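# Flip the gripper housing and return it to its tray

## Task

Pick up the loose gripper housing, which is not bolted down, turn it over, and set it back inside its tray. Both halves must stay joined, and at most about a fingernail's width of it may stick out past the tray's open side. The tray is free to move, so it must end up resting on all four feet on the raised bench top, with no foot hanging more than half off any edge. The result only counts if everything stays put without the robot holding it. At the end, open the grippers and move the arms away.

## Robot and tools

ROBOT AND FRAME
There are two six-joint arms, left_arm and right_arm, each with a two-finger gripper. Every pose in a result uses one shared world frame. Its origin sits on the table surface midway between the two arms, +z is up, +x points out across the table, and left_arm is on the +y side. The arm names do not refer to left or right in a picture. The printed hand position can be somewhat wrong, and the error grows the farther the arm reaches.

GRIPPER GEOMETRY
The fingers point along the gripper's own +z axis and close along its y axis. end_effector_position is the point between the finger pads when they are shut, about 2 cm behind the fingertips. When the fingers close, the tips move roughly 10 mm farther along +z.

TOOL execute_actions
The argument is "actions", a list holding one item or nothing. There is also an optional boolean "pictures".
- Empty list: the robot gets no new command. You get the current state, with camera pictures.
- Move item: {"rows": [...], "steps": n}. rows holds 1 to 15 rows. steps is 3 to 15 and defaults to 15. Each step lasts 1/30 s and uses one row. If there are fewer rows than steps, the last row is repeated.
- Wait item: {"steps": n} with no rows, n up to 300. It sends nothing and returns once n steps have passed since the previous result. Your reply time counts toward those steps.
A refused call sends nothing to the robot. Pictures come back only for an empty list, or when "pictures": true is set.

ROW LAYOUT
Every row has exactly 14 numbers, even if only one arm should move. The first seven are for left_arm: waist, shoulder, elbow, forearm roll, wrist pitch, wrist roll, then gripper opening. The next seven are the same seven for right_arm.
The six joint values are absolute target angles in radians, in the same form as the Joint positions line. They are not offsets. Stated ranges in radians:
- waist -6.283 to 6.283
- shoulder -2.059 to 2.094
- elbow -3.927 to 0.192
- forearm roll -6.283 to 6.283
- wrist pitch -1.693 to 3.142
- wrist roll -6.283 to 6.283
The true end of each joint may be up to 0.010 off the stated one in either direction. A call is refused if a target is more than 0.010 beyond an end and also farther out than that joint's last reported angle. A target beyond the real end is cut off at that end, and the result may report "joint sent to its limit". That note can refer to an earlier action that is still running. If the note is missing, it does not prove the joint has more room.
Opening is an absolute value from -1 (closed) to +1 (fully open).

MOTION LIMITS
Joint targets move at no more than 3.14 rad/s and take 0.16 s to reach that speed. All joints of one arm are slowed together so they finish at the same time. On each step a joint's target is kept within 0.623 rad of its measured angle. If the targets would move that gripper more than 70 mm from where it is measured, they are scaled back. Between calls the arms keep heading for the last row sent. They stop once motion has nearly ceased, or once a step is HELD. After that, only a new action moves them farther, though fingers still opening or closing carry on.
The simulation runs while you think and write, and long replies let the robot drift on. Each action's result is produced 3 steps before the action ends. Those last steps run during your reply, and the next action starts after them.

RESULT LINES
- State line, written as `left_arm: …` | `right_arm: …`: gripper position in metres, orientation quaternion in wxyz order, then linear velocity (m/s) and angular velocity (rad/s).
- Joint positions / Joint velocities: one block per arm. The six joints come in row order (rad, rad/s), followed by the gap between the finger pads (m, m/s). The gap is 0.084 m when fully open.
- grip_measured: the real finger opening, on the same -1 to 1 scale you command.
- "joint command not followed": a clearance check changed or blocked some joint targets. The rest of the row was still carried out.
- HELD: marks steps on which all or part of your row never reached the robot.
- Joint torques: the total output of each joint drive, in joint order without the gripper. Each has its own offset, scale and noise, and it is nonzero even in free air.
- MOTOR HOT appears from 65 °C. At 80 °C the arm brakes until it cools, and an OVER-TEMPERATURE FAULT line is shown. Holding a load heats the motors, even while you are thinking.
- TORQUE FAULT: contact torque has reached a joint's load limit. That arm backs the joint off slightly, holds still for 10 s, and skips the rest of the call. Limits in N m: waist 47.5, shoulder 47.5, elbow 28.5, forearm roll 28.5, wrist pitch 19, wrist roll 19. A held object's weight adds to the load.

GRIPPING
To hold a part, keep commanding an opening well below grip_measured. The bigger that difference, the harder the squeeze. Each pad gives about 24 N on parts up to roughly 6 cm wide. Closing quickly can push harder, sometimes hard enough to force the fingers apart. Sending back the grip_measured value you just read still gives a light hold, which weakens on wider parts and may let them slip.

TOOL zoom_image
Arguments: "camera", one of cam_high, cam_low, cam_left_wrist, cam_right_wrist; and "region", [x0, y0, x1, y1] in pixels of that camera's latest full image. (0, 0) is the top-left corner, and the region can be at most 504 by 504. It returns an enlarged view.

CAMERAS
All four cameras are 504x504. Calibration gives K, distortion and T_world_to_cam, which maps world points into the camera frame. The values may be off by a few degrees and millimetres. Wrist camera poses are derived from the joint readings. A result with pictures lists any camera whose numbers have changed.

TOOL finished_scene
Argument: "scene", the number of the current scene. Replying without a tool call ends everything.

CAUTIONS
Do not let anything fall off the table. Do not let the arms collide or push on each other. Avoid drops, slams and hard shoves, and keep the loose tray on the bench. From time to time something may briefly pull on a held part or bump a loose object. Before finishing, open the grippers and withdraw both arms.

Each tool is called after "Request:" as name(argument=value, ...), one argument or row to a line, values as JSON.

## Session

Request:
execute_actions(
  actions=[],
)

Scene clock: 0.00 s of 5467.00 s.
left_arm: end_effector_position=(+0.3817, +0.5468, +0.3587) grip_measured=+1.00 end_effector_quat_wxyz=(-0.030, -0.273, +0.959, +0.071) end_effector_velocity=(-0.000, +0.000, +0.000) end_effector_angular_velocity=(-0.000, -0.001, +0.001) | right_arm: end_effector_position=(+0.5074, +0.0565, +0.3541) grip_measured=+1.00 end_effector_quat_wxyz=(-0.469, +0.578, +0.623, +0.242) end_effector_velocity=(+0.000, -0.000, +0.001) end_effector_angular_velocity=(+0.001, -0.002, -0.001)
Joint positions: left_arm=[ 0.595  0.096 -1.63   0.15   1.575  3.     0.084] | right_arm=[ 0.357  0.664 -2.066  1.112  1.529 -1.466  0.084]
Joint velocities: left_arm=[ 0.001 -0.    -0.001 -0.001  0.     0.    -0.   ] | right_arm=[-0.    -0.002 -0.     0.    -0.001 -0.     0.   ]
Joint torques (N m, as the arm reports them, + toward a larger angle): no reading
camera_calibration (this result's frames):
cam_left_wrist: T_world_to_cam=[[-0.521443, 0.842291, 0.136541, -0.273381], [0.846906, 0.530406, -0.0376695, -0.530565], [-0.104151, 0.0959946, -0.989918, 0.469368], [0, 0, 0, 1]] pos_world=[0.355671, 0.466624, 0.481978]
cam_right_wrist: T_world_to_cam=[[0.952716, 0.190897, -0.236411, -0.383504], [-0.11636, -0.489517, -0.864195, 0.463639], [-0.280699, 0.850842, -0.444158, 0.379426], [0, 0, 0, 1]] pos_world=[0.525824, -0.0226623, 0.478535]

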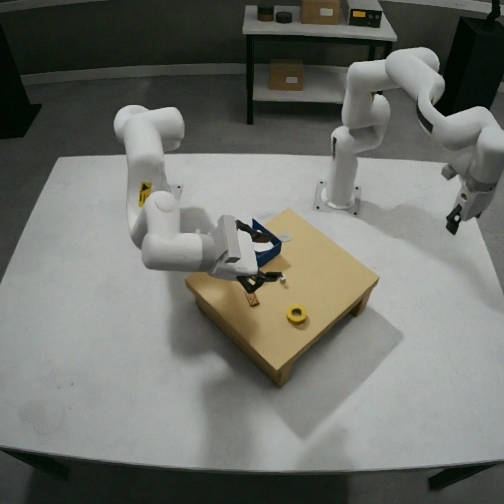

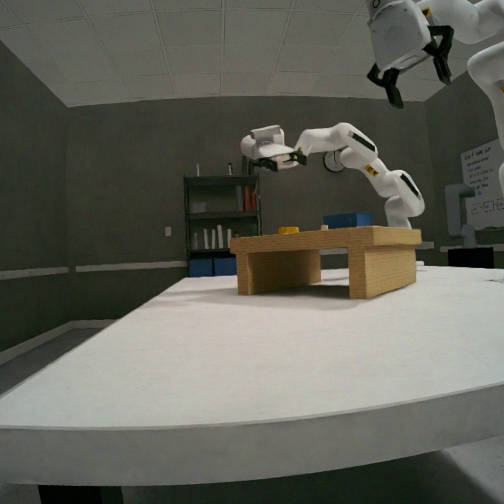

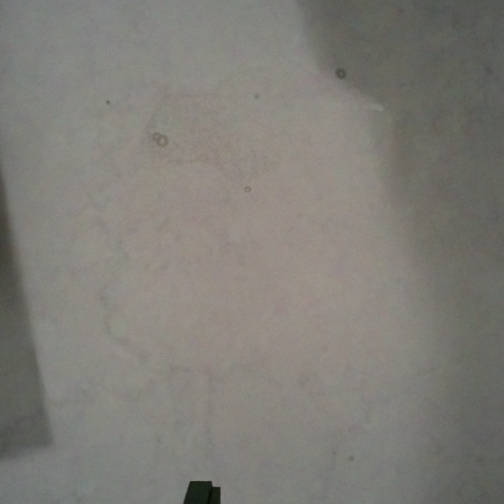

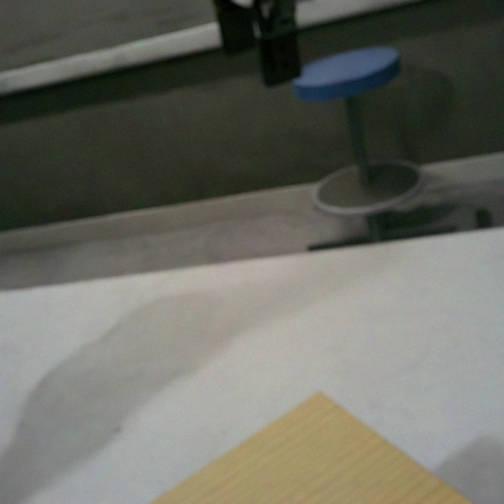

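Request:
execute_actions(
  actions=[
    {"rows":[[0.595,0.096,-1.63,0.15,1.575,3.0,1,0.45,0.35,-2.066,0.6,1.6,-2.0,1]],"steps":15},
  ],
)

Request:
execute_actions(
  actions=[
    {"rows":[[0.595,0.096,-1.63,0.15,1.575,3.0,1,0.8,0.05,-1.65,0,1.6,-3.0,1]],"steps":15},
  ],
)

Request:
execute_actions(
  actions=[
    {"steps":25},
  ],
  pictures=true,
)

Request:
zoom_image(
  camera="cam_high",
  region=[190, 190, 330, 330],
)

Request:
zoom_image(
  camera="cam_low",
  region=[220, 190, 430, 310],
)

Scene clock: 0.60 s of 5467.00 s.
left_arm: end_effector_position=(+0.3818, +0.5469, +0.3584) grip_measured=+1.00 end_effector_quat_wxyz=(-0.030, -0.273, +0.959, +0.071) end_effector_velocity=(+0.000, +0.000, +0.001) end_effector_angular_velocity=(+0.001, -0.001, +0.001) | right_arm: end_effector_position=(+0.4516, +0.0220, +0.4292) grip_measured=+1.00 end_effector_quat_wxyz=(-0.225, +0.375, +0.861, +0.260) end_effector_velocity=(-0.123, -0.143, +0.212) end_effector_angular_velocity=(-0.595, -1.649, +1.076)
Joint positions: left_arm=[ 0.595  0.096 -1.63   0.15   1.575  3.     0.084] | right_arm=[ 0.433  0.408 -2.069  0.7    1.586 -1.895  0.084]
Joint velocities: left_arm=[ 0.001  0.    -0.001  0.    -0.    -0.    -0.   ] | right_arm=[ 0.205 -0.691  0.003 -1.106  0.156 -1.142  0.   ]
Joint torques (N m, as the arm reports them, + toward a larger angle): left_arm=[  1.39 -17.82 -19.05   0.7   -1.81   0.48] | right_arm=[ -3.67 -23.91 -14.9    1.31  -1.01   0.93]
Steps of this call (steps 1 to 6: nothing new was sent; steps 7 to 18: the first 12 steps of this action). Readings (joint positions):
7: left_arm=[0.595 0.096 -1.630 0.150 1.575 3.000] | right_arm=[0.357 0.664 -2.066 1.112 1.529 -1.466]
8: left_arm=[0.595 0.096 -1.630 0.150 1.575 3.000] | right_arm=[0.358 0.662 -2.066 1.107 1.529 -1.472]
10: left_arm=[0.595 0.096 -1.630 0.150 1.575 3.000] | right_arm=[0.364 0.639 -2.060 1.060 1.536 -1.521]
14: left_arm=[0.595 0.096 -1.630 0.150 1.575 3.000] | right_arm=[0.401 0.519 -2.068 0.876 1.562 -1.712]
18: the state above

Scene clock: 1.10 s of 5467.00 s.
left_arm: end_effector_position=(+0.3818, +0.5469, +0.3583) grip_measured=+1.00 end_effector_quat_wxyz=(-0.030, -0.273, +0.959, +0.071) end_effector_velocity=(-0.000, +0.001, -0.000) end_effector_angular_velocity=(-0.000, -0.000, +0.001) | right_arm: end_effector_position=(+0.3488, -0.0028, +0.3933) grip_measured=+1.00 end_effector_quat_wxyz=(-0.035, -0.059, +0.995, +0.076) end_effector_velocity=(-0.225, -0.097, -0.082) end_effector_angular_velocity=(-0.915, -0.989, +3.286)
Joint positions: left_arm=[ 0.595  0.096 -1.63   0.15   1.575  3.     0.084] | right_arm=[ 0.707  0.132 -1.761  0.164  1.6   -2.593  0.084]
Joint velocities: left_arm=[ 0.001  0.001 -0.001 -0.     0.     0.     0.   ] | right_arm=[ 0.735 -0.645  0.853 -1.257  0.008 -2.659 -0.   ]
Joint torques (N m, as the arm reports them, + toward a larger angle): left_arm=[  1.14 -17.61 -19.17   0.59  -1.82   0.45] | right_arm=[ -6.89 -24.62 -18.15   0.16  -1.8    0.4 ]
Steps of this call (steps 1 to 3: the last 3 steps of your previous action; steps 4 to 15: the first 12 steps of this action). Readings (joint positions):
4: left_arm=[0.595 0.096 -1.630 0.150 1.575 3.000] | right_arm=[0.447 0.357 -2.070 0.620 1.597 -1.979]
5: left_arm=[0.595 0.096 -1.630 0.150 1.575 3.000] | right_arm=[0.450 0.353 -2.064 0.608 1.597 -1.992]
7: left_arm=[0.595 0.096 -1.630 0.150 1.575 3.000] | right_arm=[0.476 0.330 -2.025 0.552 1.597 -2.048]
11: left_arm=[0.595 0.096 -1.630 0.150 1.575 3.000] | right_arm=[0.597 0.230 -1.889 0.355 1.599 -2.271]
15: the state above

Scene clock: 1.93 s of 5467.00 s.
left_arm: end_effector_position=(+0.3818, +0.5469, +0.3583) grip_measured=+1.00 end_effector_quat_wxyz=(-0.030, -0.273, +0.959, +0.071) end_effector_velocity=(+0.000, +0.000, +0.000) end_effector_angular_velocity=(+0.001, +0.000, -0.001) | right_arm: end_effector_position=(+0.3236, -0.0183, +0.3844) grip_measured=+1.00 end_effector_quat_wxyz=(-0.000, -0.301, +0.954, +0.000) end_effector_velocity=(-0.001, +0.000, -0.000) end_effector_angular_velocity=(-0.002, +0.000, +0.002)
Joint positions: left_arm=[ 0.595  0.096 -1.63   0.15   1.575  3.     0.084] | right_arm=[ 0.8    0.05  -1.65   0.     1.6   -3.     0.084]
Joint velocities: left_arm=[-0.     0.    -0.     0.001 -0.     0.     0.   ] | right_arm=[ 0.001 -0.001  0.001 -0.001  0.    -0.001  0.   ]
Joint torques (N m, as the arm reports them, + toward a larger angle): left_arm=[  1.41 -17.53 -19.23   0.59  -1.71   0.59] | right_arm=[ -0.71 -25.86 -17.5   -0.08  -1.3    0.08]
Kept back: nothing.
Steps of this call (steps 1 to 3: the last 3 steps of your previous action; steps 4 to 25: the robot went on to your last target). Readings (joint positions):
1: left_arm=[0.595 0.096 -1.630 0.150 1.575 3.000] | right_arm=[0.730 0.112 -1.734 0.125 1.600 -2.680]
2: left_arm=[0.595 0.096 -1.630 0.150 1.575 3.000] | right_arm=[0.750 0.095 -1.712 0.092 1.600 -2.760]
4: left_arm=[0.595 0.096 -1.630 0.150 1.575 3.000] | right_arm=[0.777 0.071 -1.679 0.043 1.600 -2.884]
8: left_arm=[0.595 0.096 -1.630 0.150 1.575 3.000] | right_arm=[0.794 0.055 -1.656 0.009 1.600 -2.977]
25: the state above
camera_calibration (this result's frames):
cam_left_wrist: T_world_to_cam=[[-0.521594, 0.842178, 0.136659, -0.273271], [0.846761, 0.530609, -0.0380654, -0.530576], [-0.104571, 0.0958631, -0.989886, 0.469207], [0, 0, 0, 1]] pos_world=[0.3558, 0.466691, 0.48161]
cam_right_wrist: T_world_to_cam=[[-0.567797, 0.822803, 0.0245108, 0.216382], [0.822959, 0.568073, -0.00566149, -0.182775], [-0.0185822, 0.0169568, -0.999684, 0.518383], [0, 0, 0, 1]] pos_world=[0.28291, -0.0830006, 0.511881]

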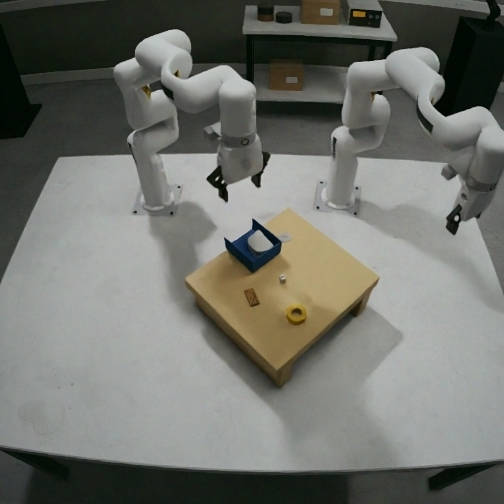

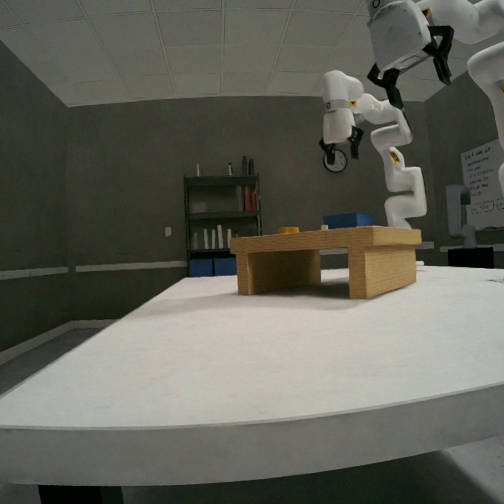

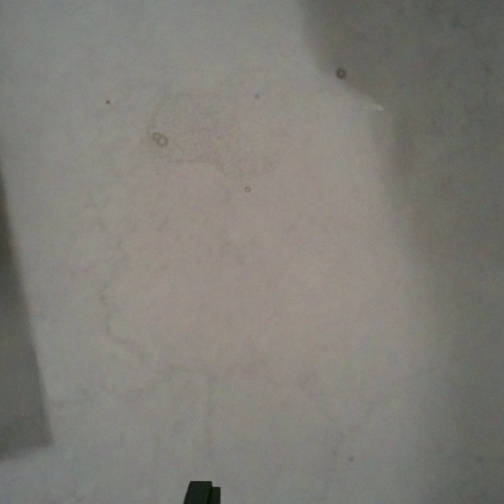

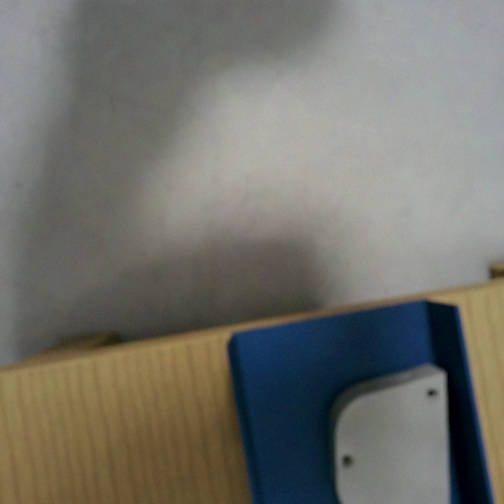

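Region (190, 190, 330, 330) of cam_high's 504x504 image, scaled by 3.600, with more detail than that image has.

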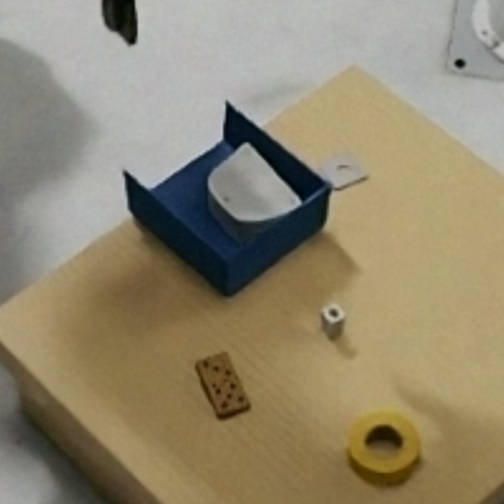

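Region (220, 190, 430, 310) of cam_low's 504x504 image, scaled by 2.400, with more detail than that image has; it fills the top 288 rows of this view, and the rest is white.

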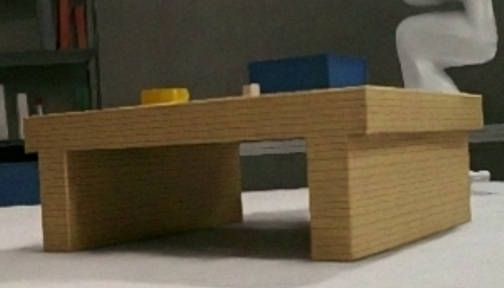

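Request:
execute_actions(
  actions=[],
)

Scene clock: 2.70 s of 5467.00 s.
left_arm: end_effector_position=(+0.3818, +0.5469, +0.3583) grip_measured=+1.00 end_effector_quat_wxyz=(-0.030, -0.273, +0.959, +0.071) end_effector_velocity=(+0.000, -0.001, +0.000) end_effector_angular_velocity=(-0.001, -0.000, -0.000) | right_arm: end_effector_position=(+0.3235, -0.0183, +0.3845) grip_measured=+1.00 end_effector_quat_wxyz=(+0.000, -0.301, +0.954, -0.000) end_effector_velocity=(-0.000, +0.000, -0.001) end_effector_angular_velocity=(-0.001, +0.001, +0.001)
Joint positions: left_arm=[ 0.595  0.096 -1.63   0.15   1.575  3.     0.084] | right_arm=[ 0.8    0.05  -1.65  -0.     1.6   -3.     0.084]
Joint velocities: left_arm=[-0.001 -0.    -0.001 -0.001  0.001 -0.     0.   ] | right_arm=[ 0.001  0.     0.001 -0.001  0.    -0.    -0.   ]
Joint torques (N m, as the arm reports them, + toward a larger angle): left_arm=[  1.47 -17.56 -19.21   0.61  -1.8    0.37] | right_arm=[ -0.41 -25.51 -17.4   -0.28  -1.34   0.08]
Kept back: nothing.
Steps of this call (steps 1 to 15: the robot went on to your last target; steps 16 to 23: nothing new was sent). Readings (joint positions):
1: left_arm=[0.595 0.096 -1.630 0.150 1.575 3.000] | right_arm=[0.800 0.050 -1.650 0.000 1.600 -3.000]
2: left_arm=[0.595 0.096 -1.630 0.150 1.575 3.000] | right_arm=[0.800 0.050 -1.650 0.000 1.600 -3.000]
4: left_arm=[0.595 0.096 -1.630 0.150 1.575 3.000] | right_arm=[0.800 0.050 -1.650 0.000 1.600 -3.000]
8: left_arm=[0.595 0.096 -1.630 0.150 1.575 3.000] | right_arm=[0.800 0.050 -1.650 0.000 1.600 -3.000]
23: the state above
All arms were judged still, so your last target was given up. Only a new action makes them travel on or press farther. Fingers that are still opening or closing keep moving.
camera_calibration (this result's frames):
cam_left_wrist: T_world_to_cam=[[-0.521594, 0.842178, 0.136659, -0.27327], [0.846761, 0.530609, -0.0380654, -0.530576], [-0.104571, 0.095863, -0.989887, 0.469207], [0, 0, 0, 1]] pos_world=[0.3558, 0.466691, 0.48161]
cam_right_wrist: T_world_to_cam=[[-0.567993, 0.82267, 0.0244686, 0.216401], [0.822825, 0.568267, -0.00560576, -0.182719], [-0.0185164, 0.0169493, -0.999685, 0.518392], [0, 0, 0, 1]] pos_world=[0.282859, -0.08298, 0.51191]

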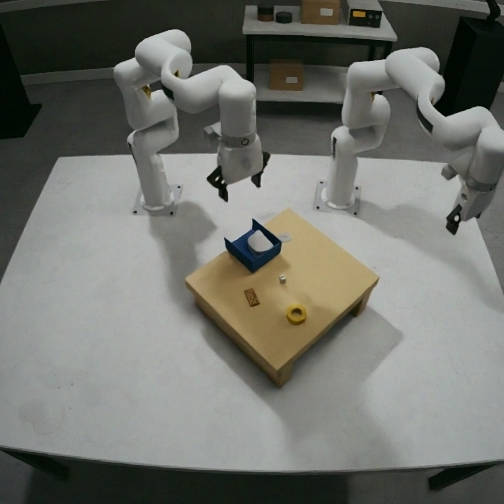

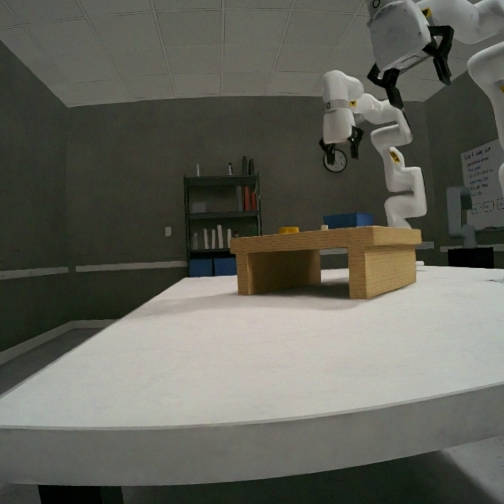

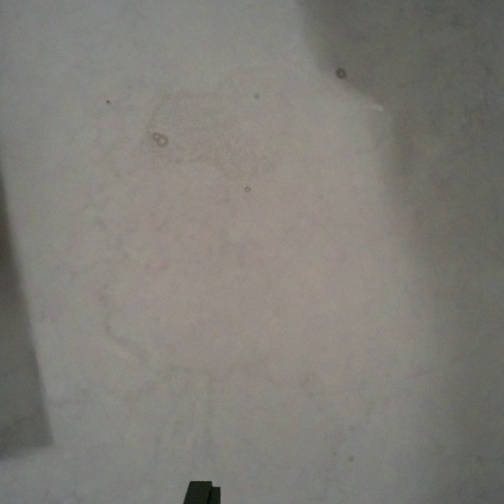

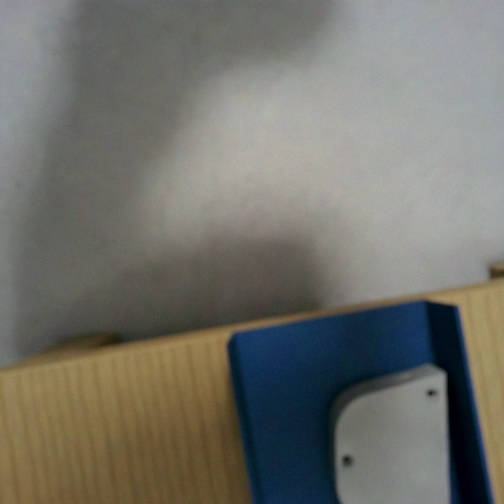

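Request:
zoom_image(
  camera="cam_high",
  region=[200, 190, 320, 290],
)

Request:
zoom_image(
  camera="cam_low",
  region=[220, 190, 440, 310],
)

Region (200, 190, 320, 290) of cam_high's 504x504 image, scaled by 4.200, with more detail than that image has.

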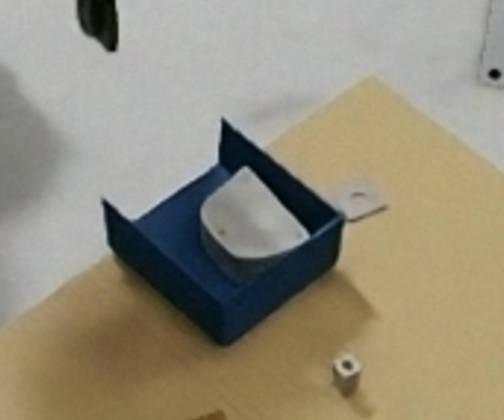

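Region (220, 190, 440, 310) of cam_low's 504x504 image, scaled by 2.291, with more detail than that image has; it fills the top 275 rows of this view, and the rest is white.

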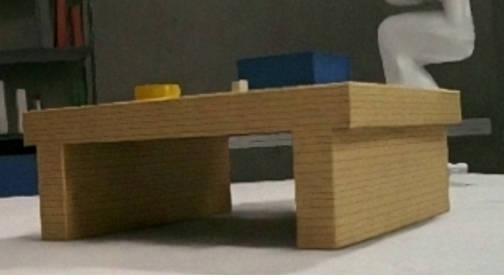

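Request:
execute_actions(
  actions=[
    {"rows":[[0.595,0.096,-1.63,0.15,1.575,3,1,0.815,0.309,-1.978,0,1.669,-2.985,1]],"steps":15},
  ],
)

Request:
execute_actions(
  actions=[
    {"steps":10},
  ],
  pictures=true,
)

Scene clock: 3.70 s of 5467.00 s.
left_arm: end_effector_position=(+0.3818, +0.5469, +0.3583) grip_measured=+1.00 end_effector_quat_wxyz=(-0.030, -0.273, +0.959, +0.071) end_effector_velocity=(-0.000, -0.000, +0.000) end_effector_angular_velocity=(-0.000, -0.000, +0.000) | right_arm: end_effector_position=(+0.3621, +0.0287, +0.3783) grip_measured=+1.00 end_effector_quat_wxyz=(-0.003, -0.301, +0.954, -0.001) end_effector_velocity=(+0.020, +0.024, +0.037) end_effector_angular_velocity=(+0.060, -0.062, -0.003)
Joint positions: left_arm=[ 0.595  0.096 -1.63   0.15   1.575  3.     0.084] | right_arm=[ 0.815  0.301 -1.96   0.     1.666 -2.986  0.084]
Joint velocities: left_arm=[-0. -0. -0. -0.  0. -0.  0.] | right_arm=[ 0.006  0.092 -0.221 -0.     0.043  0.009  0.   ]
Joint torques (N m, as the arm reports them, + toward a larger angle): left_arm=[  1.67 -17.71 -19.09   0.72  -1.82   0.44] | right_arm=[ -1.09 -36.87 -17.33  -0.19  -1.18  -0.15]
Steps of this call (steps 1 to 18: nothing new was sent; steps 19 to 30: the first 12 steps of this action). Readings (joint positions):
19: left_arm=[0.595 0.096 -1.630 0.150 1.575 3.000] | right_arm=[0.800 0.050 -1.650 -0.000 1.600 -3.000]
20: left_arm=[0.595 0.096 -1.630 0.150 1.575 3.000] | right_arm=[0.800 0.054 -1.655 -0.000 1.602 -3.000]
22: left_arm=[0.595 0.096 -1.630 0.150 1.575 3.000] | right_arm=[0.802 0.089 -1.704 -0.000 1.612 -2.997]
26: left_arm=[0.595 0.096 -1.630 0.150 1.575 3.000] | right_arm=[0.811 0.247 -1.897 0.000 1.651 -2.989]
30: the state above

Scene clock: 4.03 s of 5467.00 s.
left_arm: end_effector_position=(+0.3818, +0.5469, +0.3583) grip_measured=+1.00 end_effector_quat_wxyz=(-0.030, -0.273, +0.959, +0.071) end_effector_velocity=(-0.000, +0.000, +0.000) end_effector_angular_velocity=(-0.000, -0.001, +0.001) | right_arm: end_effector_position=(+0.3637, +0.0306, +0.3812) grip_measured=+1.00 end_effector_quat_wxyz=(+0.000, -0.301, +0.954, +0.000) end_effector_velocity=(+0.001, +0.001, -0.003) end_effector_angular_velocity=(-0.004, +0.002, +0.000)
Joint positions: left_arm=[ 0.595  0.096 -1.63   0.15   1.575  3.     0.084] | right_arm=[ 0.815  0.308 -1.977 -0.     1.669 -2.985  0.084]
Joint velocities: left_arm=[ 0.001 -0.    -0.    -0.    -0.    -0.    -0.   ] | right_arm=[ 0.001  0.007 -0.004 -0.001  0.001  0.    -0.   ]
Joint torques (N m, as the arm reports them, + toward a larger angle): left_arm=[  1.13 -17.68 -19.25   0.65  -1.76   0.55] | right_arm=[ -0.79 -32.3  -16.86  -0.37  -1.3    0.12]
Kept back: nothing.
Steps of this call (steps 1 to 3: the last 3 steps of your previous action; steps 4 to 10: the robot went on to your last target). Readings (joint positions):
1: left_arm=[0.595 0.096 -1.630 0.150 1.575 3.000] | right_arm=[0.815 0.303 -1.966 0.000 1.667 -2.986]
2: left_arm=[0.595 0.096 -1.630 0.150 1.575 3.000] | right_arm=[0.815 0.304 -1.971 -0.000 1.667 -2.985]
4: left_arm=[0.595 0.096 -1.630 0.150 1.575 3.000] | right_arm=[0.815 0.305 -1.976 -0.000 1.668 -2.985]
8: left_arm=[0.595 0.096 -1.630 0.150 1.575 3.000] | right_arm=[0.815 0.307 -1.977 -0.000 1.669 -2.985]
10: the state above
camera_calibration (this result's frames):
cam_left_wrist: T_world_to_cam=[[-0.521594, 0.842178, 0.136659, -0.27327], [0.846761, 0.530609, -0.0380655, -0.530576], [-0.104571, 0.0958631, -0.989886, 0.469207], [0, 0, 0, 1]] pos_world=[0.3558, 0.466691, 0.48161]
cam_right_wrist: T_world_to_cam=[[-0.567956, 0.822694, 0.0244952, 0.199103], [0.822854, 0.568228, -0.00541144, -0.243657], [-0.0183708, 0.0170825, -0.999685, 0.514981], [0, 0, 0, 1]] pos_world=[0.323037, -0.0341453, 0.508623]

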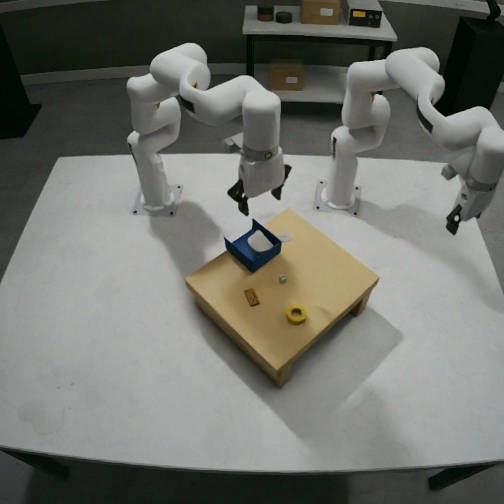

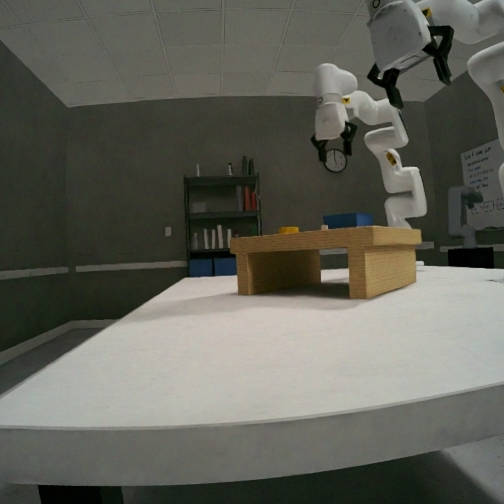

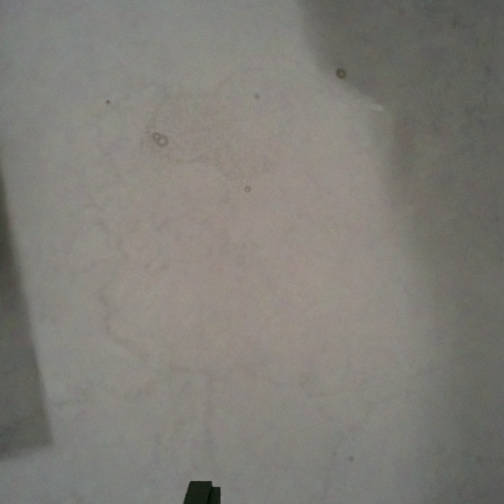

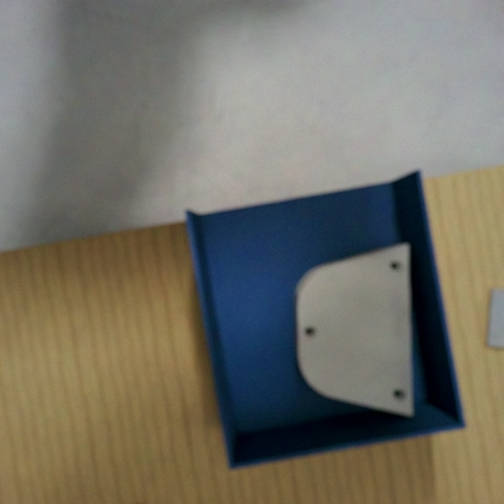

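Request:
execute_actions(
  actions=[
    {"rows":[[0.595,0.096,-1.63,0.15,1.575,3,1,0.849,0.178,-1.568,0,1.39,-2.897,0.6]],"steps":15},
  ],
)

Request:
execute_actions(
  actions=[
    {"steps":12},
  ],
  pictures=true,
)

Scene clock: 5.17 s of 5467.00 s.
left_arm: end_effector_position=(+0.3818, +0.5469, +0.3583) grip_measured=+1.00 end_effector_quat_wxyz=(-0.030, -0.273, +0.959, +0.071) end_effector_velocity=(+0.000, -0.000, -0.000) end_effector_angular_velocity=(-0.001, +0.000, +0.000) | right_arm: end_effector_position=(+0.3399, +0.0318, +0.3031) grip_measured=+0.59 end_effector_quat_wxyz=(-0.004, -0.277, +0.961, -0.002) end_effector_velocity=(-0.011, +0.002, -0.028) end_effector_angular_velocity=(+0.070, -0.073, -0.052)
Joint positions: left_arm=[ 0.595  0.096 -1.63   0.15   1.575  3.     0.084] | right_arm=[ 0.848  0.189 -1.591  0.     1.41  -2.903  0.069]
Joint velocities: left_arm=[-0.     0.     0.    -0.001  0.    -0.    -0.   ] | right_arm=[ 0.02  -0.127  0.267 -0.003 -0.242  0.072  0.   ]
Joint torques (N m, as the arm reports them, + toward a larger angle): left_arm=[  1.29 -17.72 -19.14   0.72  -1.79   0.5 ] | right_arm=[ -2.08 -32.54 -20.62  -0.49  -1.89   0.09]
Steps of this call (steps 1 to 22: the robot went on to your last target; steps 23 to 34: the first 12 steps of this action). Readings (joint positions):
23: left_arm=[0.595 0.096 -1.630 0.150 1.575 3.000] | right_arm=[0.815 0.309 -1.978 -0.000 1.669 -2.985]
24: left_arm=[0.595 0.096 -1.630 0.150 1.575 3.000] | right_arm=[0.815 0.307 -1.973 -0.000 1.665 -2.984]
26: left_arm=[0.595 0.096 -1.630 0.150 1.575 3.000] | right_arm=[0.819 0.291 -1.928 -0.000 1.631 -2.973]
30: left_arm=[0.595 0.096 -1.630 0.150 1.575 3.000] | right_arm=[0.838 0.222 -1.704 0.000 1.485 -2.927]
34: the state above

Scene clock: 5.57 s of 5467.00 s.
left_arm: end_effector_position=(+0.3818, +0.5469, +0.3583) grip_measured=+1.00 end_effector_quat_wxyz=(-0.030, -0.273, +0.959, +0.071) end_effector_velocity=(-0.000, -0.000, -0.000) end_effector_angular_velocity=(-0.000, +0.000, -0.000) | right_arm: end_effector_position=(+0.3392, +0.0318, +0.3010) grip_measured=+0.59 end_effector_quat_wxyz=(+0.000, -0.275, +0.961, +0.000) end_effector_velocity=(-0.001, +0.000, -0.001) end_effector_angular_velocity=(-0.000, +0.001, +0.001)
Joint positions: left_arm=[ 0.595  0.096 -1.63   0.15   1.575  3.     0.084] | right_arm=[ 0.849  0.178 -1.569 -0.     1.39  -2.897  0.069]
Joint velocities: left_arm=[-0. -0.  0. -0.  0.  0.  0.] | right_arm=[ 0.001 -0.001  0.005  0.    -0.003  0.001  0.   ]
Joint torques (N m, as the arm reports them, + toward a larger angle): left_arm=[  1.4  -17.55 -19.15   0.59  -1.85   0.51] | right_arm=[ -1.21 -29.19 -18.15  -0.26  -1.53  -0.03]
Kept back: nothing.
Steps of this call (steps 1 to 3: the last 3 steps of your previous action; steps 4 to 12: the robot went on to your last target). Readings (joint positions):
1: left_arm=[0.595 0.096 -1.630 0.150 1.575 3.000] | right_arm=[0.848 0.185 -1.584 0.000 1.403 -2.901]
2: left_arm=[0.595 0.096 -1.630 0.150 1.575 3.000] | right_arm=[0.848 0.182 -1.580 0.000 1.399 -2.900]
4: left_arm=[0.595 0.096 -1.630 0.150 1.575 3.000] | right_arm=[0.848 0.179 -1.576 -0.000 1.394 -2.898]
8: left_arm=[0.595 0.096 -1.630 0.150 1.575 3.000] | right_arm=[0.849 0.178 -1.571 -0.000 1.391 -2.897]
12: the state above
camera_calibration (this result's frames):
cam_left_wrist: T_world_to_cam=[[-0.521594, 0.842178, 0.136659, -0.27327], [0.846761, 0.53061, -0.0380653, -0.530576], [-0.10457, 0.095863, -0.989887, 0.469207], [0, 0, 0, 1]] pos_world=[0.3558, 0.466691, 0.48161]
cam_right_wrist: T_world_to_cam=[[-0.522723, 0.852148, 0.0245803, 0.16977], [0.852329, 0.522982, -0.00511694, -0.233221], [-0.0172154, 0.0182758, -0.999685, 0.433888], [0, 0, 0, 1]] pos_world=[0.294993, -0.0306289, 0.428385]

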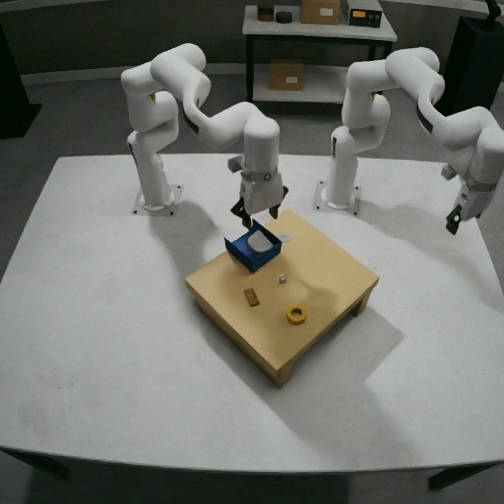

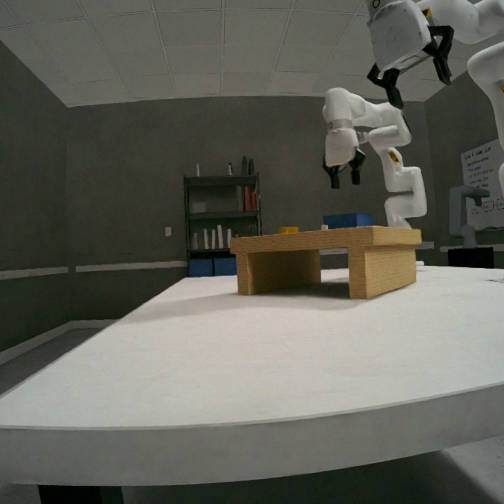

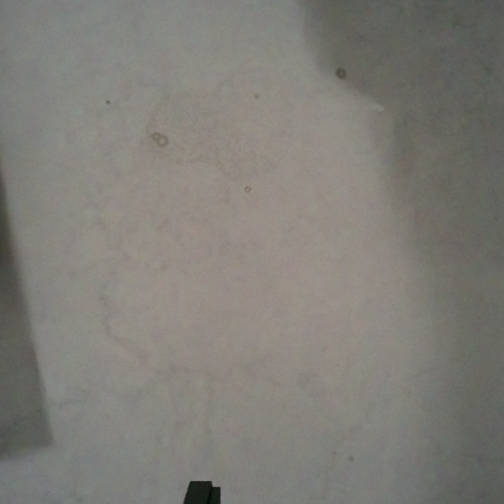

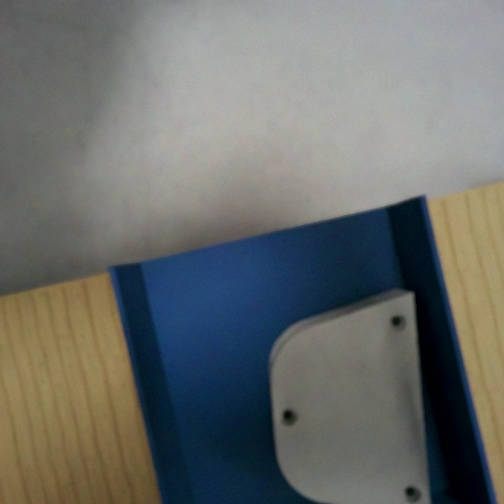

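Request:
execute_actions(
  actions=[
    {"rows":[[0.595,0.096,-1.63,0.15,1.575,3,1,0.857,0.215,-1.52,0,1.305,-2.943,0.6],[0.595,0.096,-1.63,0.15,1.575,3,1,0.857,0.215,-1.52,0,1.305,-2.943,0.6],[0.595,0.096,-1.63,0.15,1.575,3,1,0.857,0.215,-1.52,0,1.305,-2.943,0.6],[0.595,0.096,-1.63,0.15,1.575,3,1,0.857,0.244,-1.426,0,1.182,-2.943,0.6]],"steps":15},
  ],
  pictures=true,
)

Request:
execute_actions(
  actions=[],
)

Scene clock: 6.70 s of 5467.00 s.
left_arm: end_effector_position=(+0.3818, +0.5469, +0.3583) grip_measured=+1.00 end_effector_quat_wxyz=(-0.030, -0.273, +0.959, +0.071) end_effector_velocity=(+0.000, +0.000, -0.000) end_effector_angular_velocity=(+0.001, +0.000, -0.001) | right_arm: end_effector_position=(+0.3437, +0.0427, +0.2210) grip_measured=+0.59 end_effector_quat_wxyz=(-0.004, -0.300, +0.954, -0.002) end_effector_velocity=(+0.023, +0.025, +0.013) end_effector_angular_velocity=(+0.109, -0.106, +0.015)
Joint positions: left_arm=[ 0.595  0.096 -1.63   0.15   1.575  3.     0.084] | right_arm=[ 0.857  0.245 -1.43   0.     1.194 -2.942  0.069]
Joint velocities: left_arm=[-0.001  0.    -0.     0.001 -0.001  0.    -0.   ] | right_arm=[ 0.001 -0.017  0.018 -0.002 -0.153 -0.014  0.   ]
Joint torques (N m, as the arm reports them, + toward a larger angle): left_arm=[  1.17 -17.85 -19.2    0.68  -1.86   0.56] | right_arm=[ -0.82 -35.28 -20.17  -0.6   -1.68   0.38]
Steps of this call (steps 1 to 22: the robot went on to your last target; steps 23 to 34: the first 12 steps of this action). Readings (joint positions):
23: left_arm=[0.595 0.096 -1.630 0.150 1.575 3.000] | right_arm=[0.849 0.178 -1.568 -0.000 1.390 -2.897]
24: left_arm=[0.595 0.096 -1.630 0.150 1.575 3.000] | right_arm=[0.849 0.179 -1.566 -0.000 1.384 -2.900]
26: left_arm=[0.595 0.096 -1.630 0.150 1.575 3.000] | right_arm=[0.852 0.191 -1.550 -0.000 1.350 -2.918]
30: left_arm=[0.595 0.096 -1.630 0.150 1.575 3.000] | right_arm=[0.856 0.230 -1.466 0.000 1.240 -2.937]
34: the state above
camera_calibration (this result's frames):
cam_left_wrist: T_world_to_cam=[[-0.521594, 0.842178, 0.136659, -0.27327], [0.846761, 0.530609, -0.0380655, -0.530576], [-0.104571, 0.0958629, -0.989887, 0.469207], [0, 0, 0, 1]] pos_world=[0.3558, 0.466691, 0.48161]
cam_right_wrist: T_world_to_cam=[[-0.566663, 0.823639, 0.0226417, 0.181591], [0.823577, 0.567019, -0.0145159, -0.2331], [-0.0247941, 0.0104216, -0.999638, 0.356723], [0, 0, 0, 1]] pos_world=[0.303722, -0.0211107, 0.349098]

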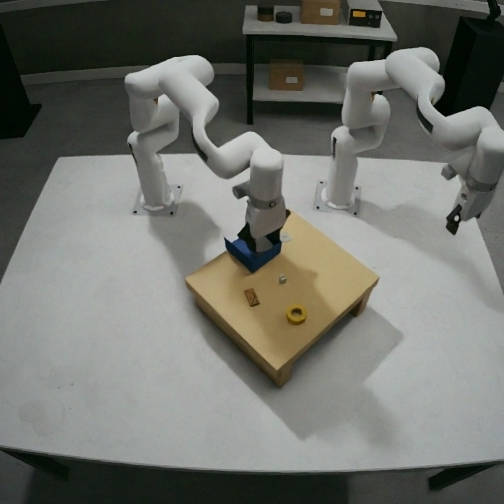

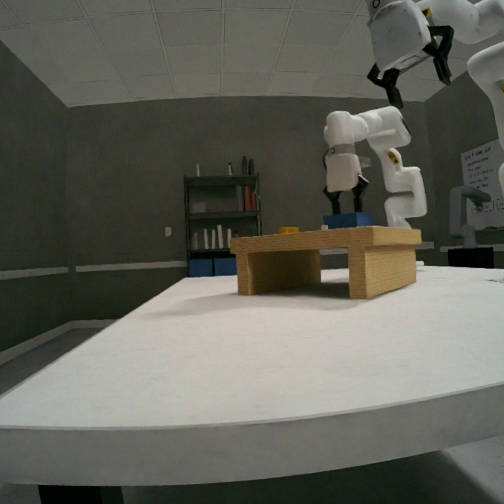

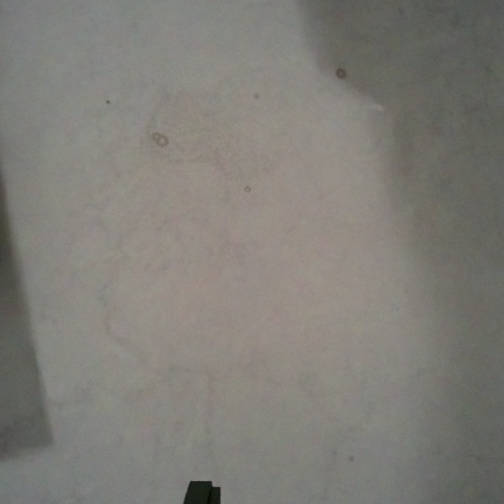

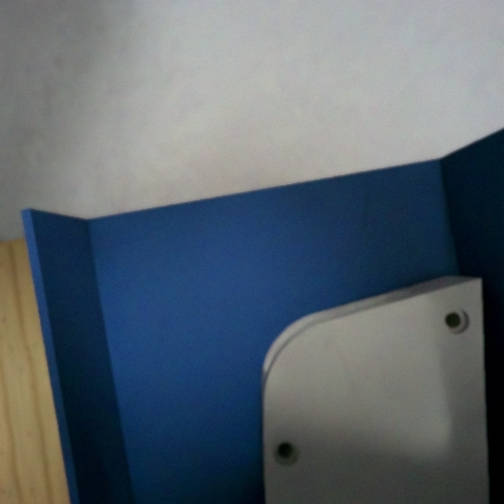

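Scene clock: 6.80 s of 5467.00 s.
left_arm: end_effector_position=(+0.3818, +0.5469, +0.3583) grip_measured=+1.00 end_effector_quat_wxyz=(-0.030, -0.273, +0.959, +0.071) end_effector_velocity=(-0.000, +0.000, -0.000) end_effector_angular_velocity=(-0.001, +0.001, +0.001) | right_arm: end_effector_position=(+0.3454, +0.0446, +0.2231) grip_measured=+0.59 end_effector_quat_wxyz=(+0.001, -0.301, +0.954, +0.001) end_effector_velocity=(+0.007, +0.007, +0.008) end_effector_angular_velocity=(+0.037, -0.036, +0.004)
Joint positions: left_arm=[ 0.595  0.096 -1.63   0.15   1.575  3.     0.084] | right_arm=[ 0.857  0.242 -1.43  -0.     1.185 -2.943  0.069]
Joint velocities: left_arm=[ 0.001 -0.     0.001 -0.001  0.     0.    -0.   ] | right_arm=[-0.    -0.012  0.005 -0.001 -0.045 -0.004  0.   ]
Joint torques (N m, as the arm reports them, + toward a larger angle): left_arm=[  1.31 -17.57 -19.21   0.84  -1.86   0.51] | right_arm=[ -0.77 -29.43 -17.42  -0.34  -1.17   0.15]
Kept back: nothing.
Steps of this call (steps 1 to 3: the last 3 steps of your previous action). Readings (joint positions):
1: left_arm=[0.595 0.096 -1.630 0.150 1.575 3.000] | right_arm=[0.857 0.244 -1.430 0.000 1.190 -2.942]
2: left_arm=[0.595 0.096 -1.630 0.150 1.575 3.000] | right_arm=[0.857 0.243 -1.430 -0.000 1.187 -2.942]
3: the state above
camera_calibration (this result's frames):
cam_left_wrist: T_world_to_cam=[[-0.521594, 0.842178, 0.136659, -0.27327], [0.846761, 0.530609, -0.0380653, -0.530576], [-0.10457, 0.0958631, -0.989886, 0.469207], [0, 0, 0, 1]] pos_world=[0.3558, 0.466691, 0.48161]
cam_right_wrist: T_world_to_cam=[[-0.567633, 0.822901, 0.025033, 0.180811], [0.823116, 0.567866, -0.00280874, -0.238038], [-0.0165267, 0.0190107, -0.999683, 0.355694], [0, 0, 0, 1]] pos_world=[0.304446, -0.020378, 0.350387]

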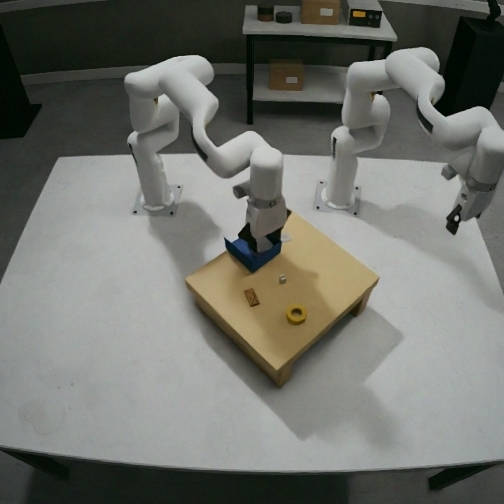

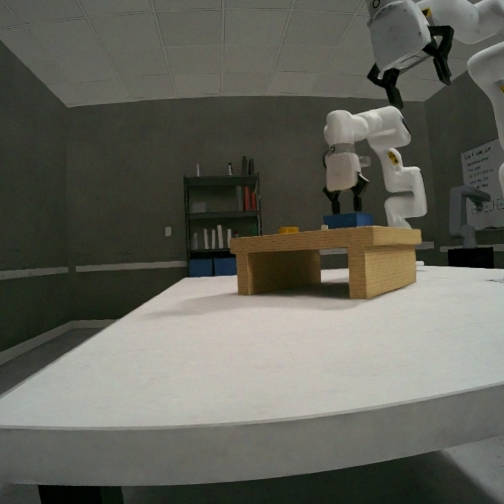

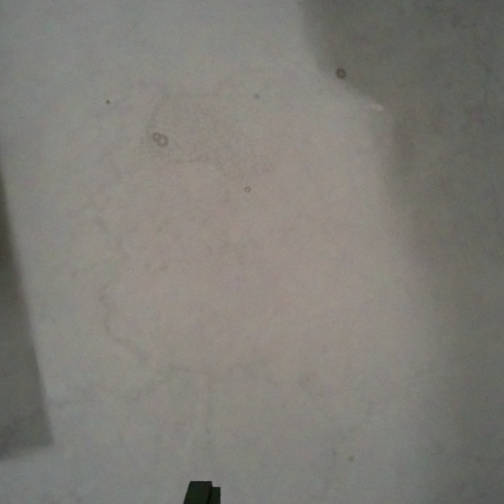

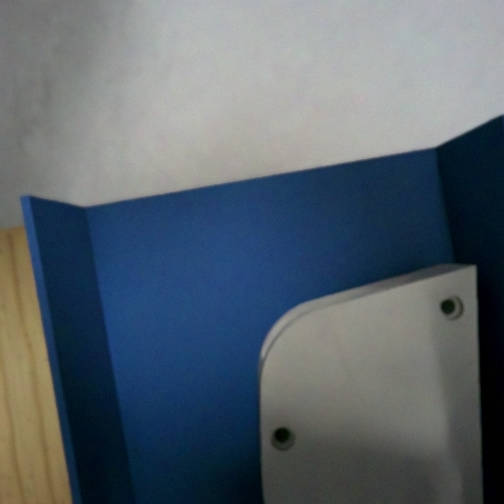

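Request:
execute_actions(
  actions=[
    {"rows":[[0.595,0.096,-1.63,0.15,1.575,3,1,0.856,0.225,-1.4,0,1.175,-2.944,0.6],[0.595,0.096,-1.63,0.15,1.575,3,1,0.856,0.225,-1.4,0,1.175,-2.944,0.6],[0.595,0.096,-1.63,0.15,1.575,3,1,0.856,0.225,-1.4,0,1.175,-2.944,0.6],[0.595,0.096,-1.63,0.15,1.575,3,1,0.856,0.225,-1.4,0,1.175,-2.944,0.6],[0.595,0.096,-1.63,0.15,1.575,3,1,0.856,0.239,-1.362,0,1.123,-2.944,0.6],[0.595,0.096,-1.63,0.15,1.575,3,1,0.856,0.239,-1.362,0,1.123,-2.944,0.6],[0.595,0.096,-1.63,0.15,1.575,3,1,0.856,0.239,-1.362,0,1.123,-2.944,0.6],[0.595,0.096,-1.63,0.15,1.575,3,1,0.856,0.248,-1.345,0,1.097,-2.944,0.6],[0.595,0.096,-1.63,0.15,1.575,3,1,0.856,0.248,-1.345,0,1.097,-2.944,0.6],[0.595,0.096,-1.63,0.15,1.575,3,1,0.856,0.258,-1.328,0,1.07,-2.944,0.6]],"steps":15},
  ],
)

Request:
execute_actions(
  actions=[
    {"steps":10},
  ],
  pictures=true,
)

Scene clock: 7.63 s of 5467.00 s.
left_arm: end_effector_position=(+0.3818, +0.5469, +0.3583) grip_measured=+1.00 end_effector_quat_wxyz=(-0.030, -0.273, +0.959, +0.071) end_effector_velocity=(-0.000, +0.001, -0.000) end_effector_angular_velocity=(-0.000, -0.000, +0.003) | right_arm: end_effector_position=(+0.3426, +0.0411, +0.1933) grip_measured=+0.59 end_effector_quat_wxyz=(+0.002, -0.301, +0.954, +0.001) end_effector_velocity=(-0.009, -0.028, -0.165) end_effector_angular_velocity=(-0.096, +0.063, -0.006)
Joint positions: left_arm=[ 0.595  0.096 -1.63   0.15   1.575  3.     0.084] | right_arm=[ 0.856  0.247 -1.35   0.     1.099 -2.944  0.069]
Joint velocities: left_arm=[ 0.002  0.    -0.    -0.    -0.    -0.    -0.   ] | right_arm=[-0.016  0.139  0.271 -0.023 -0.297 -0.    -0.005]
Joint torques (N m, as the arm reports them, + toward a larger angle): left_arm=[  1.18 -17.75 -19.18   0.62  -1.62   0.45] | right_arm=[ -0.22 -26.64 -15.28   0.    -1.12   0.06]
Steps of this call (steps 1 to 13: the robot went on to your last target; steps 14 to 25: the first 12 steps of this action). Readings (joint positions):
14: left_arm=[0.595 0.096 -1.630 0.150 1.575 3.000] | right_arm=[0.857 0.244 -1.426 -0.000 1.182 -2.943]
15: left_arm=[0.595 0.096 -1.630 0.150 1.575 3.000] | right_arm=[0.857 0.241 -1.422 -0.000 1.181 -2.943]
17: left_arm=[0.595 0.096 -1.630 0.150 1.575 3.000] | right_arm=[0.856 0.233 -1.411 0.000 1.178 -2.944]
21: left_arm=[0.595 0.096 -1.630 0.150 1.575 3.000] | right_arm=[0.857 0.230 -1.388 0.001 1.147 -2.944]
25: the state above

Scene clock: 7.97 s of 5467.00 s.
left_arm: end_effector_position=(+0.3818, +0.5469, +0.3583) grip_measured=+1.00 end_effector_quat_wxyz=(-0.030, -0.273, +0.959, +0.071) end_effector_velocity=(-0.000, -0.000, -0.001) end_effector_angular_velocity=(-0.001, +0.002, -0.000) | right_arm: end_effector_position=(+0.3420, +0.0402, +0.1809) grip_measured=+0.59 end_effector_quat_wxyz=(+0.000, -0.301, +0.954, +0.000) end_effector_velocity=(+0.000, +0.001, -0.001) end_effector_angular_velocity=(+0.004, -0.003, -0.000)
Joint positions: left_arm=[ 0.595  0.096 -1.63   0.15   1.575  3.     0.084] | right_arm=[ 0.856  0.258 -1.329 -0.     1.071 -2.944  0.069]
Joint velocities: left_arm=[-0.    -0.     0.001 -0.001  0.001  0.    -0.   ] | right_arm=[ 0.    -0.001  0.004  0.001 -0.008 -0.     0.   ]
Joint torques (N m, as the arm reports them, + toward a larger angle): left_arm=[  1.44 -17.93 -19.16   0.64  -1.82   0.5 ] | right_arm=[ -1.   -30.86 -17.52  -0.6   -1.52   0.04]
Kept back: nothing.
Steps of this call (steps 1 to 3: the last 3 steps of your previous action; steps 4 to 10: the robot went on to your last target). Readings (joint positions):
1: left_arm=[0.595 0.096 -1.630 0.150 1.575 3.000] | right_arm=[0.856 0.252 -1.341 -0.000 1.090 -2.944]
2: left_arm=[0.595 0.096 -1.630 0.150 1.575 3.000] | right_arm=[0.855 0.256 -1.333 -0.000 1.085 -2.944]
4: left_arm=[0.595 0.096 -1.630 0.150 1.575 3.000] | right_arm=[0.856 0.260 -1.327 -0.000 1.078 -2.944]
8: left_arm=[0.595 0.096 -1.630 0.150 1.575 3.000] | right_arm=[0.856 0.258 -1.329 -0.000 1.072 -2.944]
10: the state above
camera_calibration (this result's frames):
cam_left_wrist: T_world_to_cam=[[-0.521594, 0.842178, 0.136659, -0.273271], [0.846761, 0.530609, -0.0380653, -0.530576], [-0.10457, 0.0958632, -0.989886, 0.469207], [0, 0, 0, 1]] pos_world=[0.3558, 0.466691, 0.48161]
cam_right_wrist: T_world_to_cam=[[-0.568003, 0.822664, 0.0244225, 0.183752], [0.822824, 0.568272, -0.00533425, -0.232344], [-0.0182669, 0.0170655, -0.999687, 0.314138], [0, 0, 0, 1]] pos_world=[0.301289, -0.0244927, 0.308313]

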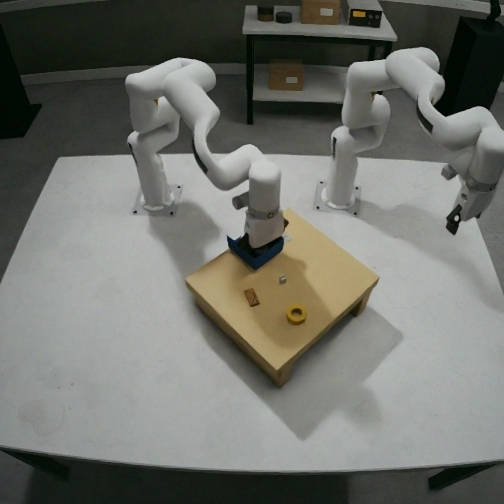

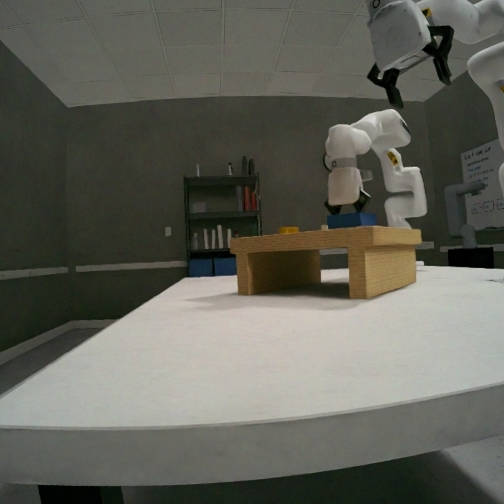

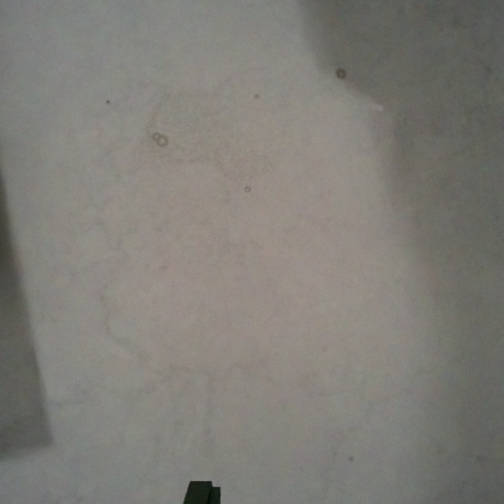

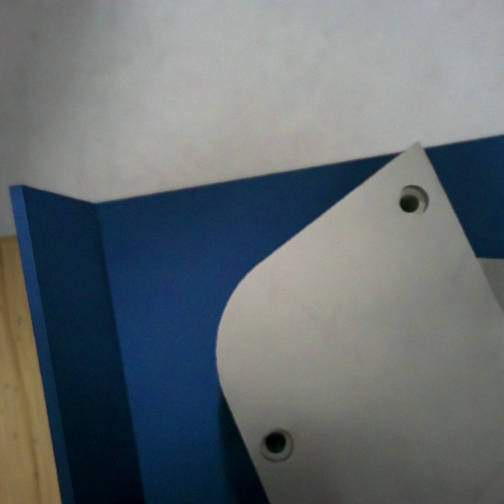

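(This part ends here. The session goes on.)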